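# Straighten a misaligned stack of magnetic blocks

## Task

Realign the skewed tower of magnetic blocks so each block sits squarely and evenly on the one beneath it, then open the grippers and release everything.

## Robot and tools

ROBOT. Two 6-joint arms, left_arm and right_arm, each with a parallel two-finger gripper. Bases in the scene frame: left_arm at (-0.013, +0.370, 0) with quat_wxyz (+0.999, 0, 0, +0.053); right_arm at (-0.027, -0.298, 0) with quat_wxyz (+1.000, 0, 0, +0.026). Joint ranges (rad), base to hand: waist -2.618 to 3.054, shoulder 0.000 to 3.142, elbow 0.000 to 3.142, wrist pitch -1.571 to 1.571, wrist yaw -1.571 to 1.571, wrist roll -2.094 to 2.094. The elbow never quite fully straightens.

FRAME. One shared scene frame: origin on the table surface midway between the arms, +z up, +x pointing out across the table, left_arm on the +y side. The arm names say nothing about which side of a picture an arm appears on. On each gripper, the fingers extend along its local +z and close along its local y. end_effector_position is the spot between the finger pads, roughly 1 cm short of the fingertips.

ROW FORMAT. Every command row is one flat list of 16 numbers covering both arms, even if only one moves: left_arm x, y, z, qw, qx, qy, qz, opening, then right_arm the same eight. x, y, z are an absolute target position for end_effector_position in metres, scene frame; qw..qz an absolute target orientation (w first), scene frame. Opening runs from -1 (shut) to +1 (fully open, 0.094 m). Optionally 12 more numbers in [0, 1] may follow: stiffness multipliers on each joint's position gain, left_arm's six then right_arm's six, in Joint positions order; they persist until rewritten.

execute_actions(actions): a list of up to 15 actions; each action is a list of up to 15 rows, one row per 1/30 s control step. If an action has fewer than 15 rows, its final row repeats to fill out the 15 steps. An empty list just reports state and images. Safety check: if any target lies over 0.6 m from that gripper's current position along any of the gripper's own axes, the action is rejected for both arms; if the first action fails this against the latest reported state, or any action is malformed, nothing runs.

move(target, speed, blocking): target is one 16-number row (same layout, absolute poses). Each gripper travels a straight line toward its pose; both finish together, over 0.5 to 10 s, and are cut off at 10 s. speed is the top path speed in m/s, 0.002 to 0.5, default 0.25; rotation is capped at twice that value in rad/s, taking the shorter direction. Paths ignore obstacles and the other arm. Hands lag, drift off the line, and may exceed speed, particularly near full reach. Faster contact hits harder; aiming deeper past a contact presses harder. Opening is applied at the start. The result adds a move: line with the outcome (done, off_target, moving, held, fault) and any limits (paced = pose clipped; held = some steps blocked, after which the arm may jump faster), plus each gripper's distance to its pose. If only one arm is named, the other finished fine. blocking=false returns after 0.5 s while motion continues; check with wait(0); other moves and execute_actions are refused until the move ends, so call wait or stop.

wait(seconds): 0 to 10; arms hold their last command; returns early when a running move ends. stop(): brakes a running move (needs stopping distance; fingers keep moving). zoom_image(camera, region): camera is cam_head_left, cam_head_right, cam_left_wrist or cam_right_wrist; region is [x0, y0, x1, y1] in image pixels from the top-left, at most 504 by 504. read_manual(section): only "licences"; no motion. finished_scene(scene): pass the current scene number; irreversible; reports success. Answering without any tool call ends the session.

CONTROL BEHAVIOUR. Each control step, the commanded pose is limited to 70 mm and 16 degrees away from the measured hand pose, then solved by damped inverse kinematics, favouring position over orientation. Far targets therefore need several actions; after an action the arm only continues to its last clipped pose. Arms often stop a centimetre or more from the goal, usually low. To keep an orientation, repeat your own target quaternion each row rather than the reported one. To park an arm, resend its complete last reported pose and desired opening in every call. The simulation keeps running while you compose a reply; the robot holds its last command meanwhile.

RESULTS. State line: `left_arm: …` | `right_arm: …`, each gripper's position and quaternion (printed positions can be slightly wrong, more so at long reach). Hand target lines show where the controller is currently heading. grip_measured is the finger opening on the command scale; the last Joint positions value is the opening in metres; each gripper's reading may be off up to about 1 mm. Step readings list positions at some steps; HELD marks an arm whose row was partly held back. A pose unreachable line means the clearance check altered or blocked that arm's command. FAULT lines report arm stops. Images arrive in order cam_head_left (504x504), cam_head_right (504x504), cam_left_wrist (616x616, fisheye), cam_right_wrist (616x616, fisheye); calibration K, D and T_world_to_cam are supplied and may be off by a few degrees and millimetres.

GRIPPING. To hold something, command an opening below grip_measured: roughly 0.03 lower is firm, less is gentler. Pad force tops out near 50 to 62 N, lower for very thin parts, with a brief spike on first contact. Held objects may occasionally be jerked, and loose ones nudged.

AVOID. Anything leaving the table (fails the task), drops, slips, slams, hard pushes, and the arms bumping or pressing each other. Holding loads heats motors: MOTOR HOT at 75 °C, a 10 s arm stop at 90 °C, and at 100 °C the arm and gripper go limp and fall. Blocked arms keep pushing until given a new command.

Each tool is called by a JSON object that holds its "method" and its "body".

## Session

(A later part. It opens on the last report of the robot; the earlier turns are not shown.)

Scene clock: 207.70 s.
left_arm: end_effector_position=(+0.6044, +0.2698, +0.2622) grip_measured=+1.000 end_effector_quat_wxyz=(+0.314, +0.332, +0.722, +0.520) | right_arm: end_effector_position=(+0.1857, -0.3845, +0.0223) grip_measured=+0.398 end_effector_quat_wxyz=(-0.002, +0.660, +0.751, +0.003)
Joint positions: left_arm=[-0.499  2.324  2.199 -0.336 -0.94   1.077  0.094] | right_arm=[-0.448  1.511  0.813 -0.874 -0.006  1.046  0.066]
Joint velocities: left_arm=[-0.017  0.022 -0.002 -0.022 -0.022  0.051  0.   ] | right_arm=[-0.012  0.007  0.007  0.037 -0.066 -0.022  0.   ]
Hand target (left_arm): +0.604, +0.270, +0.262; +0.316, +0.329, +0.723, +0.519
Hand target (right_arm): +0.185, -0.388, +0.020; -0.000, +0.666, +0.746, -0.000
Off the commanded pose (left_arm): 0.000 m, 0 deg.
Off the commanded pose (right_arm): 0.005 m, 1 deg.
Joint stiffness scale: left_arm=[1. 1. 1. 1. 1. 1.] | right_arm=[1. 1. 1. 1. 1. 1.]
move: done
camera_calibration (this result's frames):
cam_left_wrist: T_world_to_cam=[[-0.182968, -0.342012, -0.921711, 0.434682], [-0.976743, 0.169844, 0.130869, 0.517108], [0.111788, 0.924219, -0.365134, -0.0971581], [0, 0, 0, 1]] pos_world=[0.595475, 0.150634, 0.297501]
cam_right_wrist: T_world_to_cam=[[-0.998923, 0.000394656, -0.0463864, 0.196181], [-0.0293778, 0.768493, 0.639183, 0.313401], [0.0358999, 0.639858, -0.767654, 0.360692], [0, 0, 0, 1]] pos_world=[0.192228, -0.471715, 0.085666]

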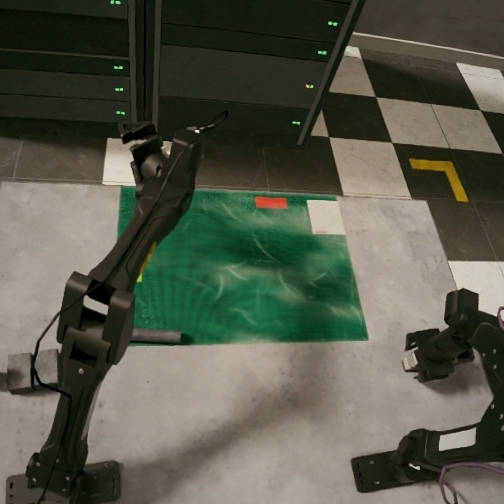

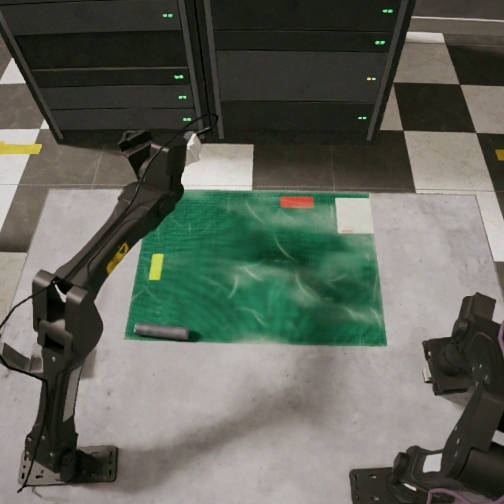

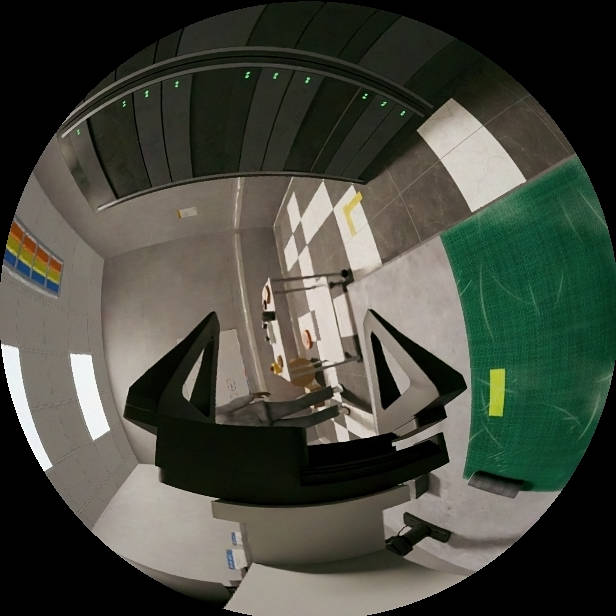

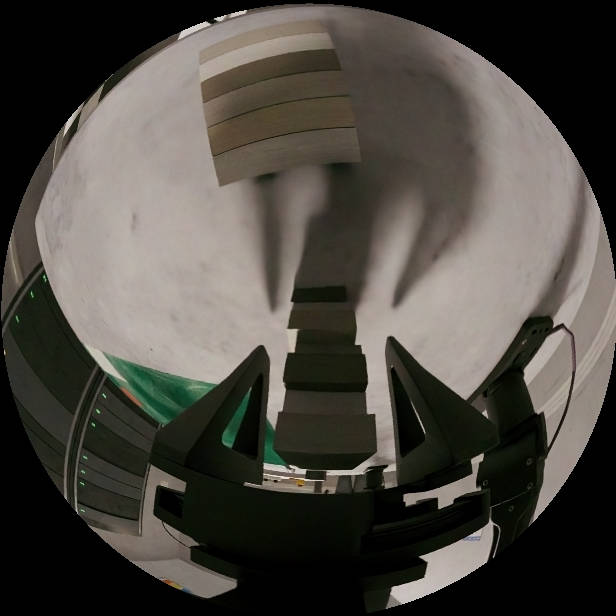

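{"method": "move", "body": {"target": [0.6044,0.2698,0.2622,0.316,0.329,0.723,0.519,1.0, 0.1865,-0.389,0.016,0,0.6659,0.7461,0,0.4], "speed": 0.02}}

Scene clock: 212.73 s.
left_arm: end_effector_position=(+0.6044, +0.2698, +0.2622) grip_measured=+1.000 end_effector_quat_wxyz=(+0.314, +0.332, +0.722, +0.520) | right_arm: end_effector_position=(+0.1886, -0.3856, +0.0189) grip_measured=+0.398 end_effector_quat_wxyz=(-0.000, +0.660, +0.751, +0.003)
Joint positions: left_arm=[-0.499  2.324  2.199 -0.336 -0.94   1.077  0.094] | right_arm=[-0.448  1.526  0.813 -0.856 -0.006  1.046  0.066]
Joint velocities: left_arm=[ 0.002 -0.002  0.022  0.037  0.022 -0.125  0.   ] | right_arm=[-0.002  0.007 -0.002  0.066  0.007  0.007  0.   ]
Hand target (left_arm): +0.604, +0.270, +0.262; +0.316, +0.329, +0.723, +0.519
Hand target (right_arm): +0.186, -0.389, +0.016; -0.000, +0.666, +0.746, +0.000
Off the commanded pose (left_arm): 0.000 m, 0 deg.
Off the commanded pose (right_arm): 0.005 m, 1 deg.
Joint stiffness scale: left_arm=[1. 1. 1. 1. 1. 1.] | right_arm=[1. 1. 1. 1. 1. 1.]
move: done
camera_calibration (this result's frames):
cam_left_wrist: T_world_to_cam=[[-0.182968, -0.342012, -0.921711, 0.434682], [-0.976743, 0.169844, 0.130869, 0.517108], [0.111788, 0.924219, -0.365134, -0.0971581], [0, 0, 0, 1]] pos_world=[0.595475, 0.150634, 0.297501]
cam_right_wrist: T_world_to_cam=[[-0.998782, 0.000355197, -0.0493465, 0.198936], [-0.0312707, 0.76902, 0.63846, 0.317048], [0.0381752, 0.639225, -0.768072, 0.358109], [0, 0, 0, 1]] pos_world=[0.194938, -0.472799, 0.0824479]

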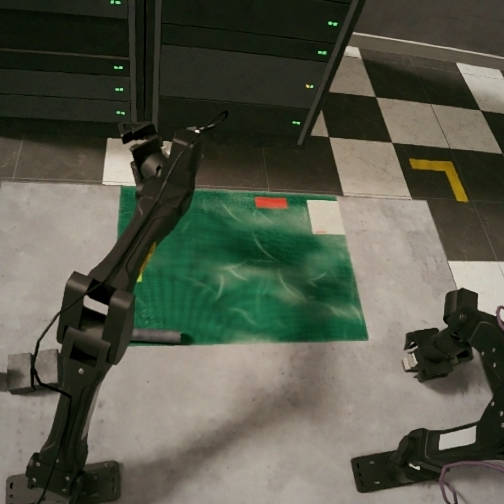

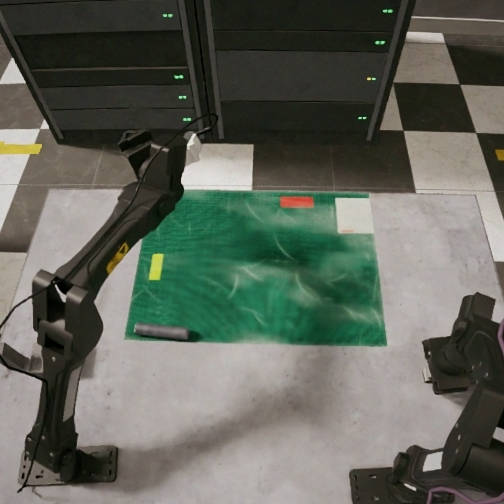

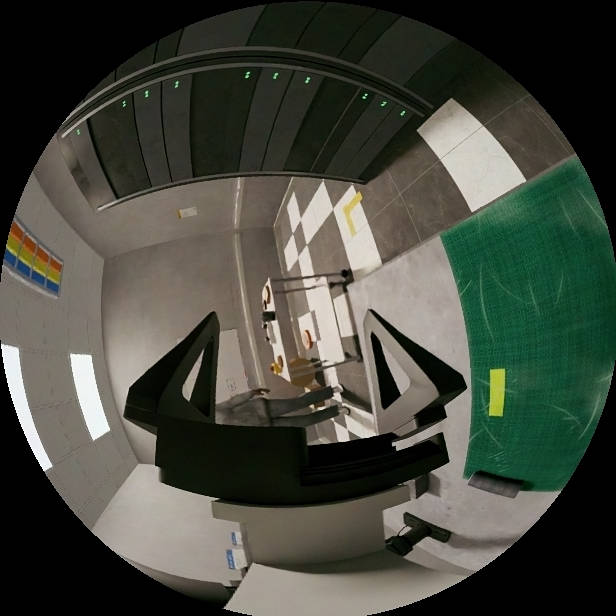

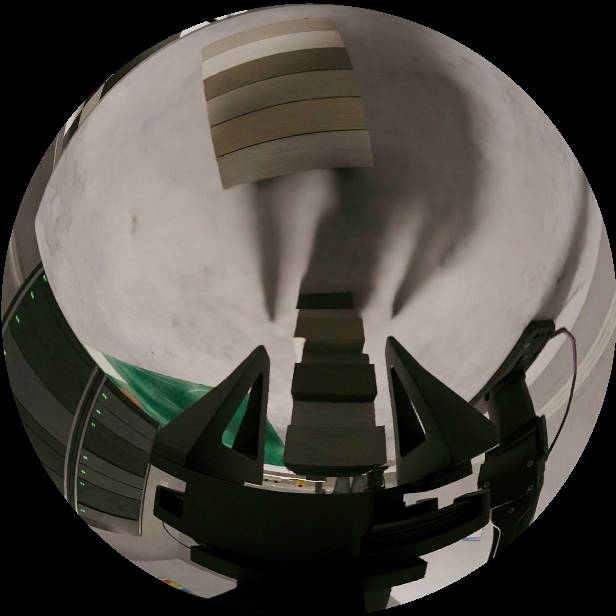

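Actual z = 0.0189 (fingertips ≈ 8 mm above the table) — safe. Squeezing slowly at this pose.

{"method": "execute_actions", "body": {"actions": [[[0.6044,0.2698,0.2622,0.316,0.329,0.723,0.519,1.0,0.1865,-0.389,0.016,0,0.6659,0.7461,0,0.15]],[[0.6044,0.2698,0.2622,0.316,0.329,0.723,0.519,1.0,0.1865,-0.389,0.016,0,0.6659,0.7461,0,0.0]],[[0.6044,0.2698,0.2622,0.316,0.329,0.723,0.519,1.0,0.1865,-0.389,0.016,0,0.6659,0.7461,0,-0.1]],[[0.6044,0.2698,0.2622,0.316,0.329,0.723,0.519,1.0,0.1865,-0.389,0.016,0,0.6659,0.7461,0,-0.2]],[[0.6044,0.2698,0.2622,0.316,0.329,0.723,0.519,1.0,0.1865,-0.389,0.016,0,0.6659,0.7461,0,-0.28]],[[0.6044,0.2698,0.2622,0.316,0.329,0.723,0.519,1.0,0.1865,-0.389,0.016,0,0.6659,0.7461,0,-0.35]],[[0.6044,0.2698,0.2622,0.316,0.329,0.723,0.519,1.0,0.1865,-0.389,0.016,0,0.6659,0.7461,0,-0.41]],[[0.6044,0.2698,0.2622,0.316,0.329,0.723,0.519,1.0,0.1865,-0.389,0.016,0,0.6659,0.7461,0,-0.46]],[[0.6044,0.2698,0.2622,0.316,0.329,0.723,0.519,1.0,0.1865,-0.389,0.016,0,0.6659,0.7461,0,-0.50]],[[0.6044,0.2698,0.2622,0.316,0.329,0.723,0.519,1.0,0.1865,-0.389,0.016,0,0.6659,0.7461,0,-0.50]]]}}

Scene clock: 222.70 s.
left_arm: end_effector_position=(+0.6044, +0.2698, +0.2622) grip_measured=+1.000 end_effector_quat_wxyz=(+0.314, +0.332, +0.722, +0.520) | right_arm: end_effector_position=(+0.1875, -0.3859, +0.0187) grip_measured=-0.445 end_effector_quat_wxyz=(-0.001, +0.661, +0.750, +0.002)
Joint positions: left_arm=[-0.499  2.324  2.199 -0.336 -0.94   1.077  0.094] | right_arm=[-0.449  1.526  0.812 -0.858 -0.004  1.047  0.026]
Joint velocities: left_arm=[-0.002 -0.012  0.012  0.037  0.022 -0.007  0.   ] | right_arm=[ 0.007  0.007 -0.022 -0.095 -0.066 -0.022 -0.   ]
Hand target (left_arm): +0.604, +0.270, +0.262; +0.316, +0.329, +0.723, +0.519
Hand target (right_arm): +0.186, -0.389, +0.016; -0.000, +0.666, +0.746, +0.000
Off the commanded pose (left_arm): 0.000 m, 0 deg.
Off the commanded pose (right_arm): 0.004 m, 1 deg.
Joint stiffness scale: left_arm=[1. 1. 1. 1. 1. 1.] | right_arm=[1. 1. 1. 1. 1. 1.]
Step readings (end_effector_position; steps 1 to 15: 1st action; 16 to 30: 2nd action; 31 to 45: 3rd action; 46 to 60: 4th action; 61 to 75: 5th action; 76 to 90: 6th action; 91 to 105: 7th action; 106 to 120: 8th action; 121 to 135: 9th action; 136 to 150: 10th action):
0: left_arm (+0.6044, +0.2698, +0.2622) | right_arm (+0.1890, -0.3858, +0.0189)
1: left_arm (+0.6044, +0.2698, +0.2622) | right_arm (+0.1890, -0.3858, +0.0189)
2: left_arm (+0.6044, +0.2698, +0.2622) | right_arm (+0.1890, -0.3858, +0.0189)
4: left_arm (+0.6044, +0.2698, +0.2622) | right_arm (+0.1891, -0.3858, +0.0189)
8: left_arm (+0.6044, +0.2698, +0.2622) | right_arm (+0.1891, -0.3858, +0.0189)
15: left_arm (+0.6044, +0.2698, +0.2622) | right_arm (+0.1891, -0.3858, +0.0189)
16: left_arm (+0.6044, +0.2698, +0.2622) | right_arm (+0.1891, -0.3858, +0.0189)
17: left_arm (+0.6044, +0.2698, +0.2622) | right_arm (+0.1891, -0.3858, +0.0189)
19: left_arm (+0.6044, +0.2698, +0.2622) | right_arm (+0.1891, -0.3858, +0.0189)
23: left_arm (+0.6044, +0.2698, +0.2622) | right_arm (+0.1891, -0.3858, +0.0189)
30: left_arm (+0.6044, +0.2698, +0.2622) | right_arm (+0.1891, -0.3858, +0.0189)
31: left_arm (+0.6044, +0.2698, +0.2622) | right_arm (+0.1891, -0.3858, +0.0189)
32: left_arm (+0.6044, +0.2698, +0.2622) | right_arm (+0.1891, -0.3858, +0.0189)
34: left_arm (+0.6044, +0.2698, +0.2622) | right_arm (+0.1891, -0.3858, +0.0189)
38: left_arm (+0.6044, +0.2698, +0.2622) | right_arm (+0.1891, -0.3858, +0.0189)
45: left_arm (+0.6044, +0.2698, +0.2622) | right_arm (+0.1891, -0.3858, +0.0189)
46: left_arm (+0.6044, +0.2698, +0.2622) | right_arm (+0.1891, -0.3858, +0.0189)
47: left_arm (+0.6044, +0.2698, +0.2622) | right_arm (+0.1891, -0.3858, +0.0189)
49: left_arm (+0.6044, +0.2698, +0.2622) | right_arm (+0.1891, -0.3858, +0.0189)
53: left_arm (+0.6044, +0.2698, +0.2622) | right_arm (+0.1891, -0.3858, +0.0189)
60: left_arm (+0.6044, +0.2698, +0.2622) | right_arm (+0.1891, -0.3858, +0.0189)
61: left_arm (+0.6044, +0.2698, +0.2622) | right_arm (+0.1890, -0.3858, +0.0189)
62: left_arm (+0.6044, +0.2698, +0.2622) | right_arm (+0.1887, -0.3858, +0.0189)
64: left_arm (+0.6044, +0.2698, +0.2622) | right_arm (+0.1884, -0.3860, +0.0189)
68: left_arm (+0.6044, +0.2698, +0.2622) | right_arm (+0.1884, -0.3860, +0.0189)
75: left_arm (+0.6044, +0.2698, +0.2622) | right_arm (+0.1884, -0.3860, +0.0189)
76: left_arm (+0.6044, +0.2698, +0.2622) | right_arm (+0.1882, -0.3861, +0.0189)
77: left_arm (+0.6044, +0.2698, +0.2622) | right_arm (+0.1882, -0.3861, +0.0189)
79: left_arm (+0.6044, +0.2698, +0.2622) | right_arm (+0.1882, -0.3861, +0.0189)
83: left_arm (+0.6044, +0.2698, +0.2622) | right_arm (+0.1882, -0.3861, +0.0189)
90: left_arm (+0.6044, +0.2698, +0.2622) | right_arm (+0.1882, -0.3861, +0.0189)
91: left_arm (+0.6044, +0.2698, +0.2622) | right_arm (+0.1879, -0.3861, +0.0189)
92: left_arm (+0.6044, +0.2698, +0.2622) | right_arm (+0.1876, -0.3859, +0.0187)
94: left_arm (+0.6044, +0.2698, +0.2622) | right_arm (+0.1876, -0.3859, +0.0187)
98: left_arm (+0.6044, +0.2698, +0.2622) | right_arm (+0.1876, -0.3859, +0.0187)
105: left_arm (+0.6044, +0.2698, +0.2622) | right_arm (+0.1876, -0.3859, +0.0187)
106: left_arm (+0.6044, +0.2698, +0.2622) | right_arm (+0.1875, -0.3859, +0.0187)
107: left_arm (+0.6044, +0.2698, +0.2622) | right_arm (+0.1875, -0.3859, +0.0187)
109: left_arm (+0.6044, +0.2698, +0.2622) | right_arm (+0.1875, -0.3859, +0.0187)
113: left_arm (+0.6044, +0.2698, +0.2622) | right_arm (+0.1875, -0.3859, +0.0187)
120: left_arm (+0.6044, +0.2698, +0.2622) | right_arm (+0.1875, -0.3859, +0.0187)
121: left_arm (+0.6044, +0.2698, +0.2622) | right_arm (+0.1875, -0.3859, +0.0187)
122: left_arm (+0.6044, +0.2698, +0.2622) | right_arm (+0.1875, -0.3859, +0.0187)
124: left_arm (+0.6044, +0.2698, +0.2622) | right_arm (+0.1875, -0.3859, +0.0187)
128: left_arm (+0.6044, +0.2698, +0.2622) | right_arm (+0.1875, -0.3859, +0.0187)
135: left_arm (+0.6044, +0.2698, +0.2622) | right_arm (+0.1875, -0.3859, +0.0187)
136: left_arm (+0.6044, +0.2698, +0.2622) | right_arm (+0.1875, -0.3859, +0.0187)
137: left_arm (+0.6044, +0.2698, +0.2622) | right_arm (+0.1875, -0.3859, +0.0187)
139: left_arm (+0.6044, +0.2698, +0.2622) | right_arm (+0.1875, -0.3859, +0.0187)
143: left_arm (+0.6044, +0.2698, +0.2622) | right_arm (+0.1875, -0.3859, +0.0187)
150: end_effector_position above
camera_calibration (this result's frames):
cam_left_wrist: T_world_to_cam=[[-0.182968, -0.342012, -0.921711, 0.434682], [-0.976743, 0.169844, 0.130869, 0.517108], [0.111788, 0.924219, -0.365134, -0.0971581], [0, 0, 0, 1]] pos_world=[0.595475, 0.150634, 0.297501]
cam_right_wrist: T_world_to_cam=[[-0.998945, 0.00337614, -0.0457925, 0.198968], [-0.0266513, 0.769477, 0.638118, 0.316725], [0.0373907, 0.638665, -0.768576, 0.358084], [0, 0, 0, 1]] pos_world=[0.193811, -0.47308, 0.0822178]

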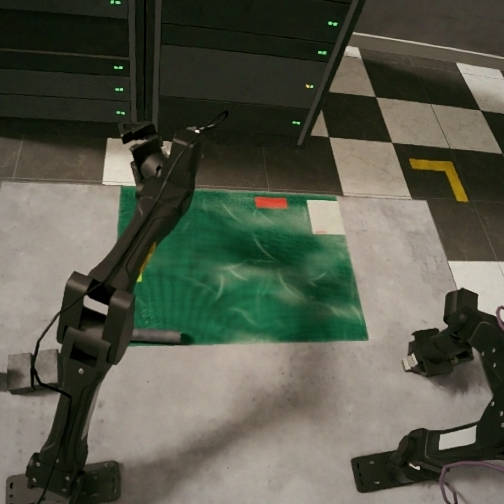

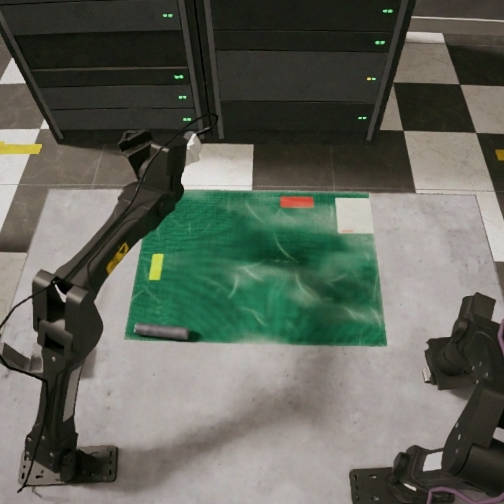

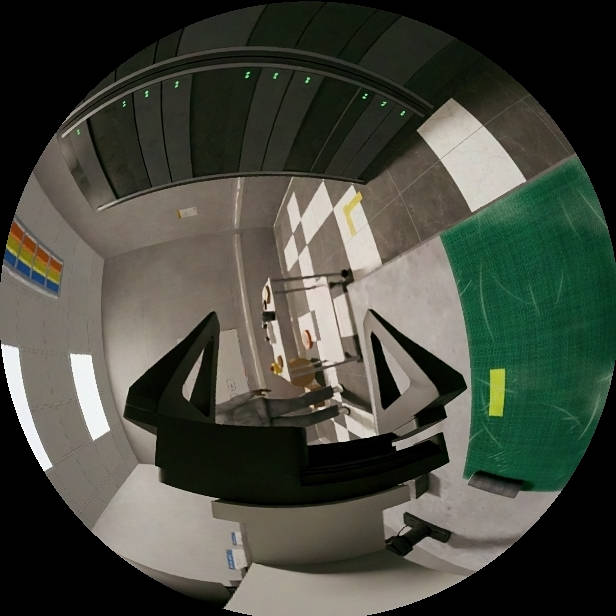

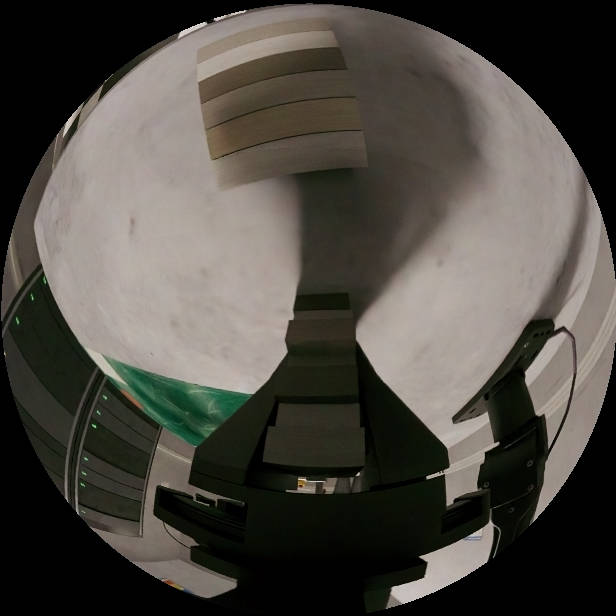

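Grip −0.445 — same as before, so this high value is probably this gripper's reading for the 25 mm block width, not misalignment. Let me check the layers' edges.

{"method": "zoom_image", "body": {"camera": "cam_right_wrist", "region": [260, 280, 400, 420]}}

Region (260, 280, 400, 420) of cam_right_wrist's 616x616 image, scaled by 3.600, with more detail than that image has.

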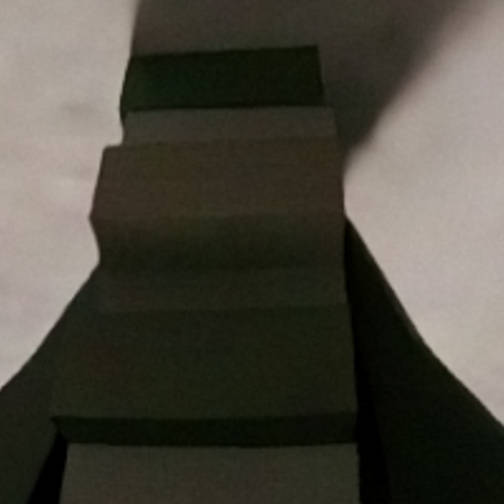

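The lower boundaries look nearly flat now (good — bottom block rotated to match), but the top ones still show residual slope. Let me release and do the high x‑squeeze to finish rotating the top blocks.

{"method": "execute_actions", "body": {"actions": [[[0.6044,0.2698,0.2622,0.316,0.329,0.723,0.519,1.0,0.1865,-0.389,0.016,0,0.6659,0.7461,0,0.4]]]}}

{"method": "move", "body": {"target": [0.6044,0.2698,0.2622,0.316,0.329,0.723,0.519,1.0, 0.1875,-0.3875,0.052,0,0.6659,0.7461,0,0.4], "speed": 0.03}}

Scene clock: 234.37 s.
left_arm: end_effector_position=(+0.6044, +0.2698, +0.2622) grip_measured=+1.000 end_effector_quat_wxyz=(+0.314, +0.332, +0.722, +0.520) | right_arm: end_effector_position=(+0.1884, -0.3863, +0.0187) grip_measured=+0.398 end_effector_quat_wxyz=(+0.000, +0.661, +0.750, +0.002)
Joint positions: left_arm=[-0.499  2.324  2.199 -0.336 -0.94   1.077  0.094] | right_arm=[-0.449  1.526  0.812 -0.854 -0.004  1.047  0.066]
Joint velocities: left_arm=[-0.012 -0.007  0.017 -0.022 -0.037 -0.095  0.   ] | right_arm=[ 0.012  0.002 -0.017 -0.007 -0.037 -0.022  0.001]
Hand target (left_arm): +0.604, +0.270, +0.262; +0.316, +0.329, +0.723, +0.519
Hand target (right_arm): +0.186, -0.389, +0.016; -0.000, +0.666, +0.746, +0.000
Off the commanded pose (left_arm): 0.000 m, 0 deg.
Off the commanded pose (right_arm): 0.004 m, 1 deg.
Joint stiffness scale: left_arm=[1. 1. 1. 1. 1. 1.] | right_arm=[1. 1. 1. 1. 1. 1.]
Step readings (end_effector_position):
0: left_arm (+0.6044, +0.2698, +0.2622) | right_arm (+0.1875, -0.3859, +0.0187)
1: left_arm (+0.6044, +0.2698, +0.2622) | right_arm (+0.1876, -0.3859, +0.0187)
2: left_arm (+0.6044, +0.2698, +0.2622) | right_arm (+0.1880, -0.3861, +0.0187)
4: left_arm (+0.6044, +0.2698, +0.2622) | right_arm (+0.1882, -0.3862, +0.0187)
8: left_arm (+0.6044, +0.2698, +0.2622) | right_arm (+0.1883, -0.3862, +0.0187)
15: end_effector_position above
camera_calibration (this result's frames):
cam_left_wrist: T_world_to_cam=[[-0.182968, -0.342012, -0.921711, 0.434682], [-0.976743, 0.169844, 0.130869, 0.517108], [0.111788, 0.924219, -0.365134, -0.0971581], [0, 0, 0, 1]] pos_world=[0.595475, 0.150634, 0.297501]
cam_right_wrist: T_world_to_cam=[[-0.998778, 0.00330599, -0.0493115, 0.199851], [-0.028894, 0.770418, 0.636885, 0.317839], [0.040096, 0.637531, -0.769381, 0.357352], [0, 0, 0, 1]] pos_world=[0.194462, -0.473353, 0.0823676]

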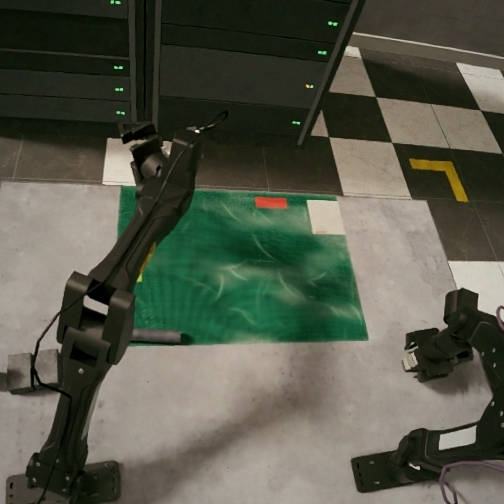

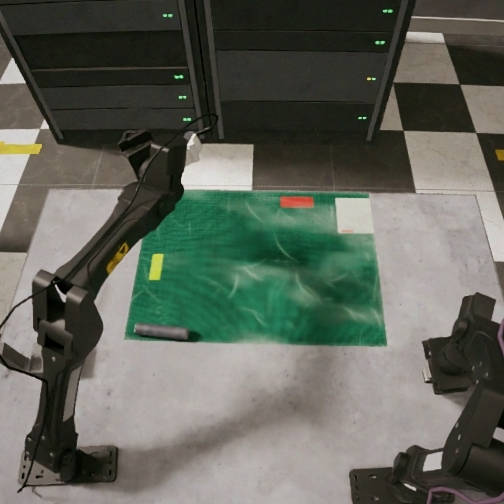

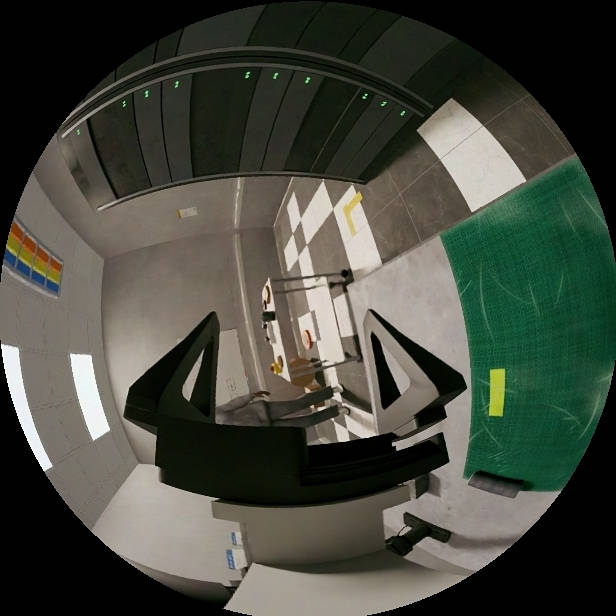

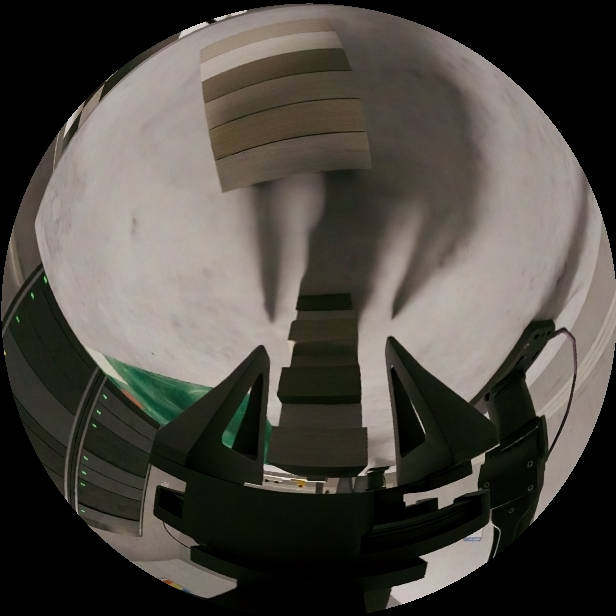

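Scene clock: 235.87 s.
left_arm: end_effector_position=(+0.6044, +0.2698, +0.2622) grip_measured=+1.000 end_effector_quat_wxyz=(+0.314, +0.332, +0.722, +0.520) | right_arm: end_effector_position=(+0.1808, -0.3829, +0.0400) grip_measured=+0.398 end_effector_quat_wxyz=(-0.021, +0.663, +0.749, -0.004)
Joint positions: left_arm=[-0.499  2.324  2.199 -0.336 -0.94   1.078  0.094] | right_arm=[-0.449  1.499  0.878 -0.992 -0.005  1.052  0.066]
Joint velocities: left_arm=[-0.012 -0.012  0.027 -0.051 -0.037  0.007  0.   ] | right_arm=[-0.007 -0.007 -0.007 -0.081 -0.051 -0.022 -0.   ]
Hand target (left_arm): +0.604, +0.270, +0.262; +0.316, +0.329, +0.723, +0.519
Hand target (right_arm): +0.188, -0.388, +0.052; +0.000, +0.666, +0.746, +0.000
Off the commanded pose (left_arm): 0.000 m, 0 deg.
Off the commanded pose (right_arm): 0.014 m, 2 deg.
Joint stiffness scale: left_arm=[1. 1. 1. 1. 1. 1.] | right_arm=[1. 1. 1. 1. 1. 1.]
move: off_target (right_arm)
camera_calibration (this result's frames):
cam_left_wrist: T_world_to_cam=[[-0.183193, -0.341713, -0.921777, 0.434754], [-0.976699, 0.169901, 0.131123, 0.516999], [0.111805, 0.924319, -0.364876, -0.097263], [0, 0, 0, 1]] pos_world=[0.59547, 0.150625, 0.297467]
cam_right_wrist: T_world_to_cam=[[-0.999927, 0.00841027, -0.00865798, 0.19381], [0.00074737, 0.759056, 0.651024, 0.291173], [0.0120472, 0.650971, -0.759007, 0.381749], [0, 0, 0, 1]] pos_world=[0.188979, -0.471154, 0.101867]

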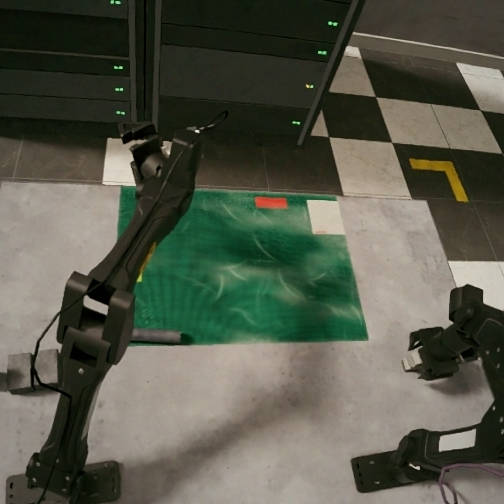

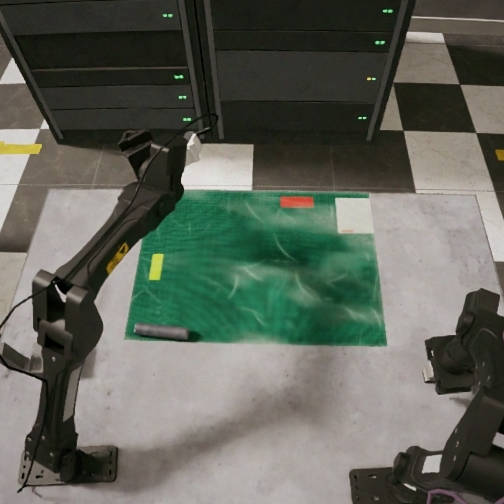

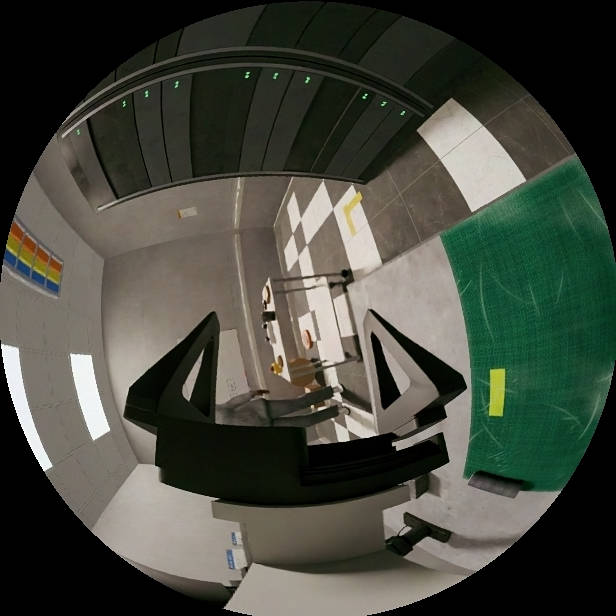

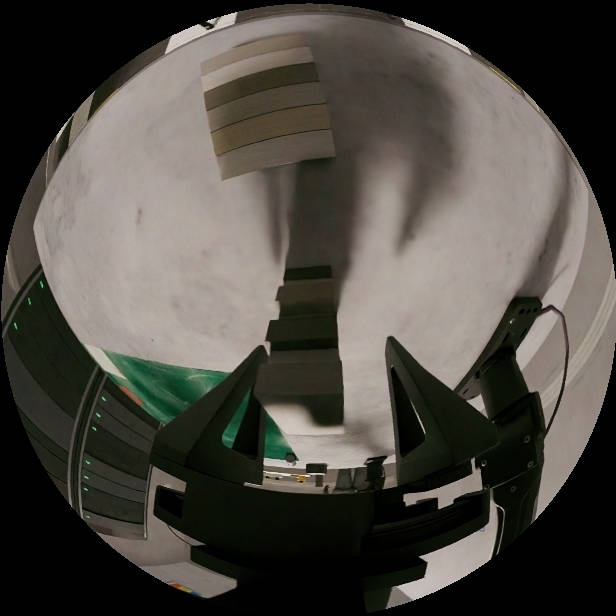

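Correction to my last note: I had the image upside down. In this camera view, the top of the image is the bottom of the stack. I compared the edge slopes with what gripper-aligned edges should show at each image height. The sloped edges (about −0.05 to −0.06) belong to the bottom blocks, and they match the expected −0.069. So the bottom block did not rotate. The gripper angle simply matches it, which is what I intended. The upper and middle blocks may still be 1–2° short, though that estimate is uncertain because the image is dark. The high squeeze is still the right next step.

My guess that −0.445 is just this gripper's reading offset is also unverified.

One new problem: the lift left the arm about 7 mm off-centre in x (0.1808 against a stack centre of about 0.1875). If I close now, the +x finger will push the upper blocks sideways on its own, so I'm re-centring first.

{"method": "move", "body": {"target": [0.6044,0.2698,0.2622,0.316,0.329,0.723,0.519,1.0, 0.194,-0.3915,0.052,0,0.6659,0.7461,0,0.4], "speed": 0.02}}

Scene clock: 251.50 s.
left_arm: end_effector_position=(+0.6044, +0.2698, +0.2622) grip_measured=+1.000 end_effector_quat_wxyz=(+0.314, +0.332, +0.722, +0.520) | right_arm: end_effector_position=(+0.1880, -0.3858, +0.0457) grip_measured=+0.398 end_effector_quat_wxyz=(-0.010, +0.663, +0.749, -0.000)
Joint positions: left_arm=[-0.499  2.324  2.199 -0.336 -0.94   1.078  0.094] | right_arm=[-0.449  1.499  0.903 -0.995 -0.006  1.052  0.066]
Joint velocities: left_arm=[ 0.007 -0.002 -0.002 -0.022 -0.081  0.007  0.   ] | right_arm=[-0.017 -0.017 -0.012 -0.051 -0.037  0.007 -0.   ]
Hand target (left_arm): +0.604, +0.270, +0.262; +0.316, +0.329, +0.723, +0.519
Hand target (right_arm): +0.194, -0.391, +0.052; +0.000, +0.666, +0.746, -0.000
Off the commanded pose (left_arm): 0.000 m, 0 deg.
Off the commanded pose (right_arm): 0.010 m, 1 deg.
Joint stiffness scale: left_arm=[1. 1. 1. 1. 1. 1.] | right_arm=[1. 1. 1. 1. 1. 1.]
move: done
camera_calibration (this result's frames):
cam_left_wrist: T_world_to_cam=[[-0.183418, -0.341415, -0.921843, 0.434827], [-0.976654, 0.169959, 0.131377, 0.51689], [0.111822, 0.924419, -0.364618, -0.097368], [0, 0, 0, 1]] pos_world=[0.595466, 0.150615, 0.297432]
cam_right_wrist: T_world_to_cam=[[-0.999533, 0.00828428, -0.0294181, 0.201907], [-0.0126478, 0.764145, 0.644921, 0.294421], [0.0278224, 0.644991, -0.763683, 0.38277], [0, 0, 0, 1]] pos_world=[0.194887, -0.473536, 0.108376]

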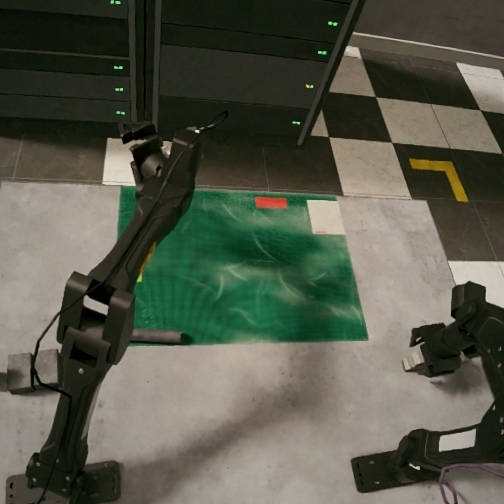

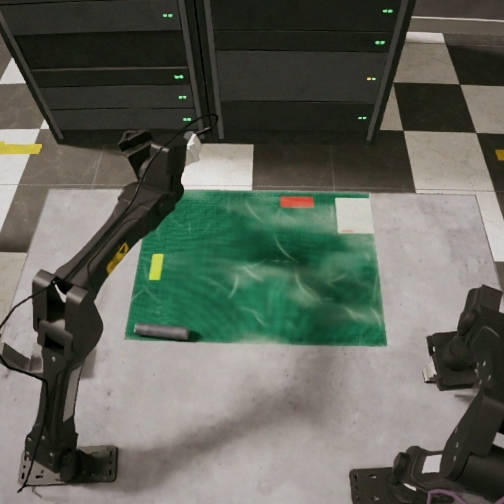

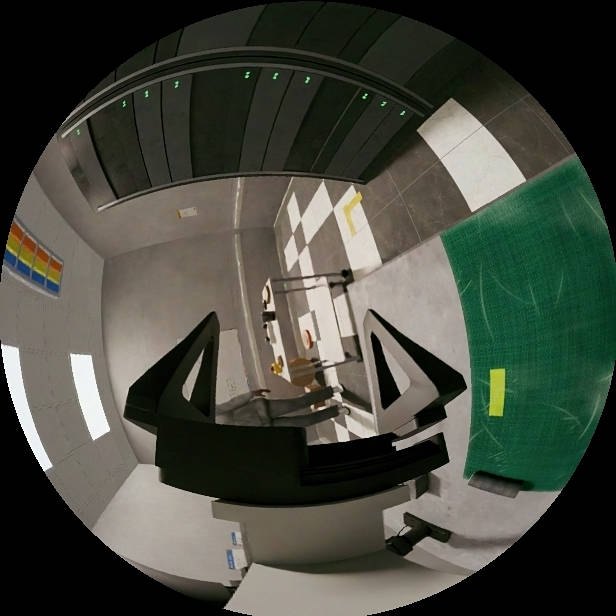

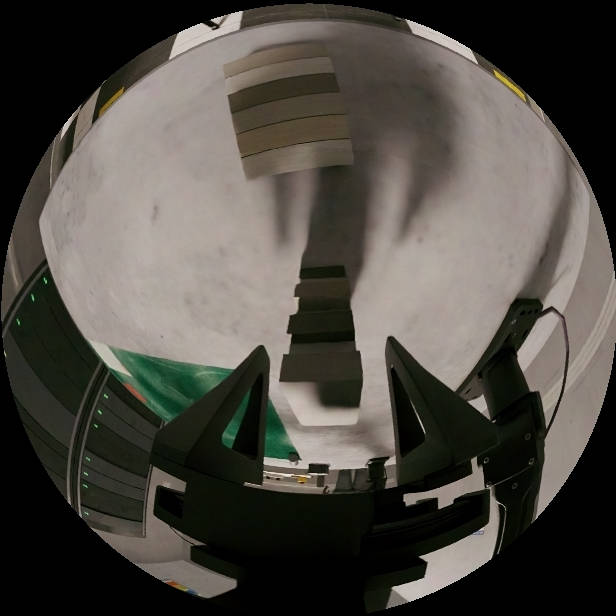

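The arm is re-centred at x = 0.188 and the stack sits midway between the fingers again. z crept up to 0.046, which still covers the upper blocks. Now the high x‑squeeze.

{"method": "execute_actions", "body": {"actions": [[[0.6044,0.2698,0.2622,0.316,0.329,0.723,0.519,1.0,0.194,-0.3915,0.052,0,0.6659,0.7461,0,0.15]],[[0.6044,0.2698,0.2622,0.316,0.329,0.723,0.519,1.0,0.194,-0.3915,0.052,0,0.6659,0.7461,0,0.0]],[[0.6044,0.2698,0.2622,0.316,0.329,0.723,0.519,1.0,0.194,-0.3915,0.052,0,0.6659,0.7461,0,-0.1]],[[0.6044,0.2698,0.2622,0.316,0.329,0.723,0.519,1.0,0.194,-0.3915,0.052,0,0.6659,0.7461,0,-0.2]],[[0.6044,0.2698,0.2622,0.316,0.329,0.723,0.519,1.0,0.194,-0.3915,0.052,0,0.6659,0.7461,0,-0.28]],[[0.6044,0.2698,0.2622,0.316,0.329,0.723,0.519,1.0,0.194,-0.3915,0.052,0,0.6659,0.7461,0,-0.35]],[[0.6044,0.2698,0.2622,0.316,0.329,0.723,0.519,1.0,0.194,-0.3915,0.052,0,0.6659,0.7461,0,-0.41]],[[0.6044,0.2698,0.2622,0.316,0.329,0.723,0.519,1.0,0.194,-0.3915,0.052,0,0.6659,0.7461,0,-0.46]],[[0.6044,0.2698,0.2622,0.316,0.329,0.723,0.519,1.0,0.194,-0.3915,0.052,0,0.6659,0.7461,0,-0.50]],[[0.6044,0.2698,0.2622,0.316,0.329,0.723,0.519,1.0,0.194,-0.3915,0.052,0,0.6659,0.7461,0,-0.50]]]}}

Scene clock: 265.17 s.
left_arm: end_effector_position=(+0.6044, +0.2698, +0.2622) grip_measured=+1.000 end_effector_quat_wxyz=(+0.314, +0.332, +0.722, +0.520) | right_arm: end_effector_position=(+0.1874, -0.3855, +0.0457) grip_measured=-0.449 end_effector_quat_wxyz=(-0.012, +0.663, +0.749, -0.001)
Joint positions: left_arm=[-0.499  2.324  2.199 -0.336 -0.94   1.078  0.094] | right_arm=[-0.449  1.499  0.903 -0.997 -0.006  1.052  0.026]
Joint velocities: left_arm=[-0.002 -0.012 -0.012  0.037 -0.022 -0.037  0.   ] | right_arm=[ 0.007 -0.002  0.007  0.007 -0.022  0.022 -0.001]
Hand target (left_arm): +0.604, +0.270, +0.262; +0.316, +0.329, +0.723, +0.519
Hand target (right_arm): +0.194, -0.391, +0.052; +0.000, +0.666, +0.746, -0.000
Off the commanded pose (left_arm): 0.000 m, 0 deg.
Off the commanded pose (right_arm): 0.011 m, 1 deg.
Joint stiffness scale: left_arm=[1. 1. 1. 1. 1. 1.] | right_arm=[1. 1. 1. 1. 1. 1.]
Step readings (end_effector_position; steps 1 to 15: 1st action; 16 to 30: 2nd action; 31 to 45: 3rd action; 46 to 60: 4th action; 61 to 75: 5th action; 76 to 90: 6th action; 91 to 105: 7th action; 106 to 120: 8th action; 121 to 135: 9th action; 136 to 150: 10th action):
0: left_arm (+0.6044, +0.2698, +0.2622) | right_arm (+0.1880, -0.3858, +0.0457)
1: left_arm (+0.6044, +0.2698, +0.2622) | right_arm (+0.1880, -0.3858, +0.0457)
2: left_arm (+0.6044, +0.2698, +0.2622) | right_arm (+0.1880, -0.3858, +0.0457)
4: left_arm (+0.6044, +0.2698, +0.2622) | right_arm (+0.1880, -0.3858, +0.0457)
8: left_arm (+0.6044, +0.2698, +0.2622) | right_arm (+0.1880, -0.3858, +0.0457)
15: left_arm (+0.6044, +0.2698, +0.2622) | right_arm (+0.1880, -0.3858, +0.0457)
16: left_arm (+0.6044, +0.2698, +0.2622) | right_arm (+0.1880, -0.3858, +0.0457)
17: left_arm (+0.6044, +0.2698, +0.2622) | right_arm (+0.1880, -0.3858, +0.0457)
19: left_arm (+0.6044, +0.2698, +0.2622) | right_arm (+0.1880, -0.3858, +0.0457)
23: left_arm (+0.6044, +0.2698, +0.2622) | right_arm (+0.1880, -0.3858, +0.0457)
30: left_arm (+0.6044, +0.2698, +0.2622) | right_arm (+0.1880, -0.3858, +0.0457)
31: left_arm (+0.6044, +0.2698, +0.2622) | right_arm (+0.1880, -0.3858, +0.0457)
32: left_arm (+0.6044, +0.2698, +0.2622) | right_arm (+0.1880, -0.3858, +0.0457)
34: left_arm (+0.6044, +0.2698, +0.2622) | right_arm (+0.1880, -0.3858, +0.0457)
38: left_arm (+0.6044, +0.2698, +0.2622) | right_arm (+0.1880, -0.3858, +0.0457)
45: left_arm (+0.6044, +0.2698, +0.2622) | right_arm (+0.1880, -0.3858, +0.0457)
46: left_arm (+0.6044, +0.2698, +0.2622) | right_arm (+0.1880, -0.3858, +0.0457)
47: left_arm (+0.6044, +0.2698, +0.2622) | right_arm (+0.1880, -0.3858, +0.0457)
49: left_arm (+0.6044, +0.2698, +0.2622) | right_arm (+0.1880, -0.3858, +0.0457)
53: left_arm (+0.6044, +0.2698, +0.2622) | right_arm (+0.1880, -0.3858, +0.0457)
60: left_arm (+0.6044, +0.2698, +0.2622) | right_arm (+0.1880, -0.3858, +0.0457)
61: left_arm (+0.6044, +0.2698, +0.2622) | right_arm (+0.1880, -0.3858, +0.0457)
62: left_arm (+0.6044, +0.2698, +0.2622) | right_arm (+0.1880, -0.3858, +0.0457)
64: left_arm (+0.6044, +0.2698, +0.2622) | right_arm (+0.1880, -0.3858, +0.0457)
68: left_arm (+0.6044, +0.2698, +0.2622) | right_arm (+0.1880, -0.3858, +0.0457)
75: left_arm (+0.6044, +0.2698, +0.2622) | right_arm (+0.1880, -0.3858, +0.0457)
76: left_arm (+0.6044, +0.2698, +0.2622) | right_arm (+0.1880, -0.3858, +0.0457)
77: left_arm (+0.6044, +0.2698, +0.2622) | right_arm (+0.1880, -0.3858, +0.0457)
79: left_arm (+0.6044, +0.2698, +0.2622) | right_arm (+0.1880, -0.3858, +0.0457)
83: left_arm (+0.6044, +0.2698, +0.2622) | right_arm (+0.1880, -0.3858, +0.0457)
90: left_arm (+0.6044, +0.2698, +0.2622) | right_arm (+0.1880, -0.3858, +0.0457)
91: left_arm (+0.6044, +0.2698, +0.2622) | right_arm (+0.1880, -0.3858, +0.0457)
92: left_arm (+0.6044, +0.2698, +0.2622) | right_arm (+0.1877, -0.3857, +0.0457)
94: left_arm (+0.6044, +0.2698, +0.2622) | right_arm (+0.1876, -0.3856, +0.0457)
98: left_arm (+0.6044, +0.2698, +0.2622) | right_arm (+0.1876, -0.3856, +0.0457)
105: left_arm (+0.6044, +0.2698, +0.2622) | right_arm (+0.1876, -0.3856, +0.0457)
106: left_arm (+0.6044, +0.2698, +0.2622) | right_arm (+0.1874, -0.3855, +0.0457)
107: left_arm (+0.6044, +0.2698, +0.2622) | right_arm (+0.1874, -0.3855, +0.0457)
109: left_arm (+0.6044, +0.2698, +0.2622) | right_arm (+0.1874, -0.3855, +0.0457)
113: left_arm (+0.6044, +0.2698, +0.2622) | right_arm (+0.1874, -0.3855, +0.0457)
120: left_arm (+0.6044, +0.2698, +0.2622) | right_arm (+0.1874, -0.3855, +0.0457)
121: left_arm (+0.6044, +0.2698, +0.2622) | right_arm (+0.1874, -0.3855, +0.0457)
122: left_arm (+0.6044, +0.2698, +0.2622) | right_arm (+0.1874, -0.3855, +0.0457)
124: left_arm (+0.6044, +0.2698, +0.2622) | right_arm (+0.1874, -0.3855, +0.0457)
128: left_arm (+0.6044, +0.2698, +0.2622) | right_arm (+0.1874, -0.3855, +0.0457)
135: left_arm (+0.6044, +0.2698, +0.2622) | right_arm (+0.1874, -0.3855, +0.0457)
136: left_arm (+0.6044, +0.2698, +0.2622) | right_arm (+0.1874, -0.3855, +0.0457)
137: left_arm (+0.6044, +0.2698, +0.2622) | right_arm (+0.1874, -0.3855, +0.0457)
139: left_arm (+0.6044, +0.2698, +0.2622) | right_arm (+0.1874, -0.3855, +0.0457)
143: left_arm (+0.6044, +0.2698, +0.2622) | right_arm (+0.1874, -0.3855, +0.0457)
150: end_effector_position above
camera_calibration (this result's frames):
cam_left_wrist: T_world_to_cam=[[-0.183418, -0.341415, -0.921843, 0.434827], [-0.976654, 0.169959, 0.131377, 0.51689], [0.111822, 0.924419, -0.364618, -0.097368], [0, 0, 0, 1]] pos_world=[0.595466, 0.150615, 0.297432]
cam_right_wrist: T_world_to_cam=[[-0.999599, 0.00869442, -0.0269426, 0.201351], [-0.010764, 0.763487, 0.645733, 0.293564], [0.0261846, 0.645764, -0.763088, 0.38321], [0, 0, 0, 1]] pos_world=[0.194396, -0.473346, 0.108284]

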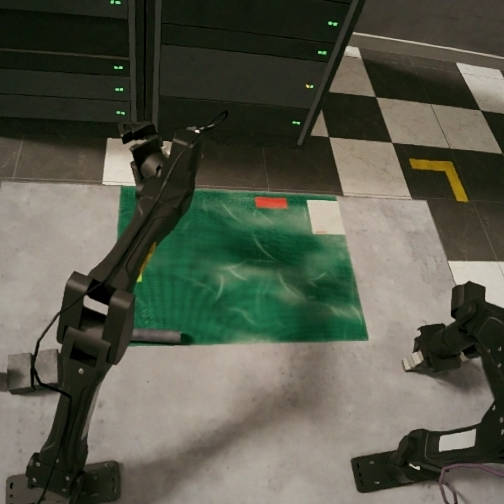

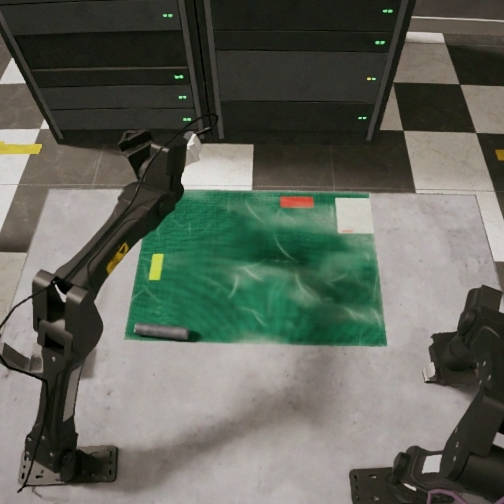

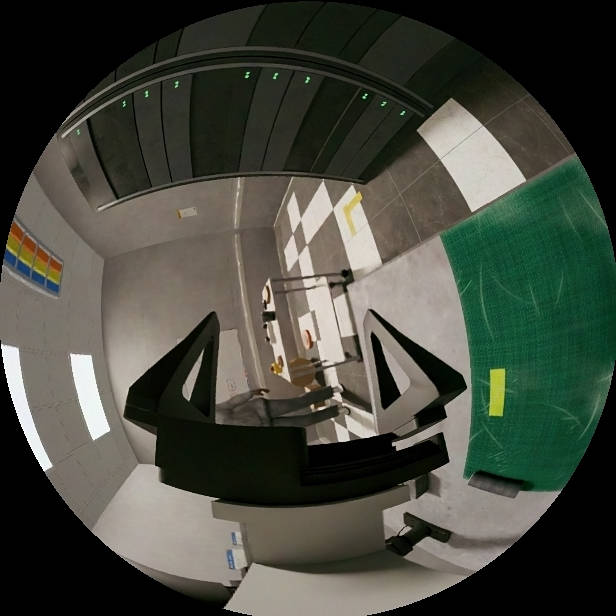

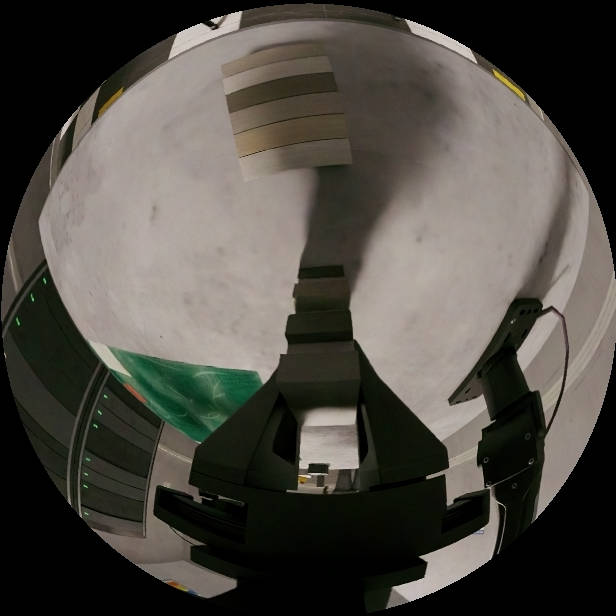

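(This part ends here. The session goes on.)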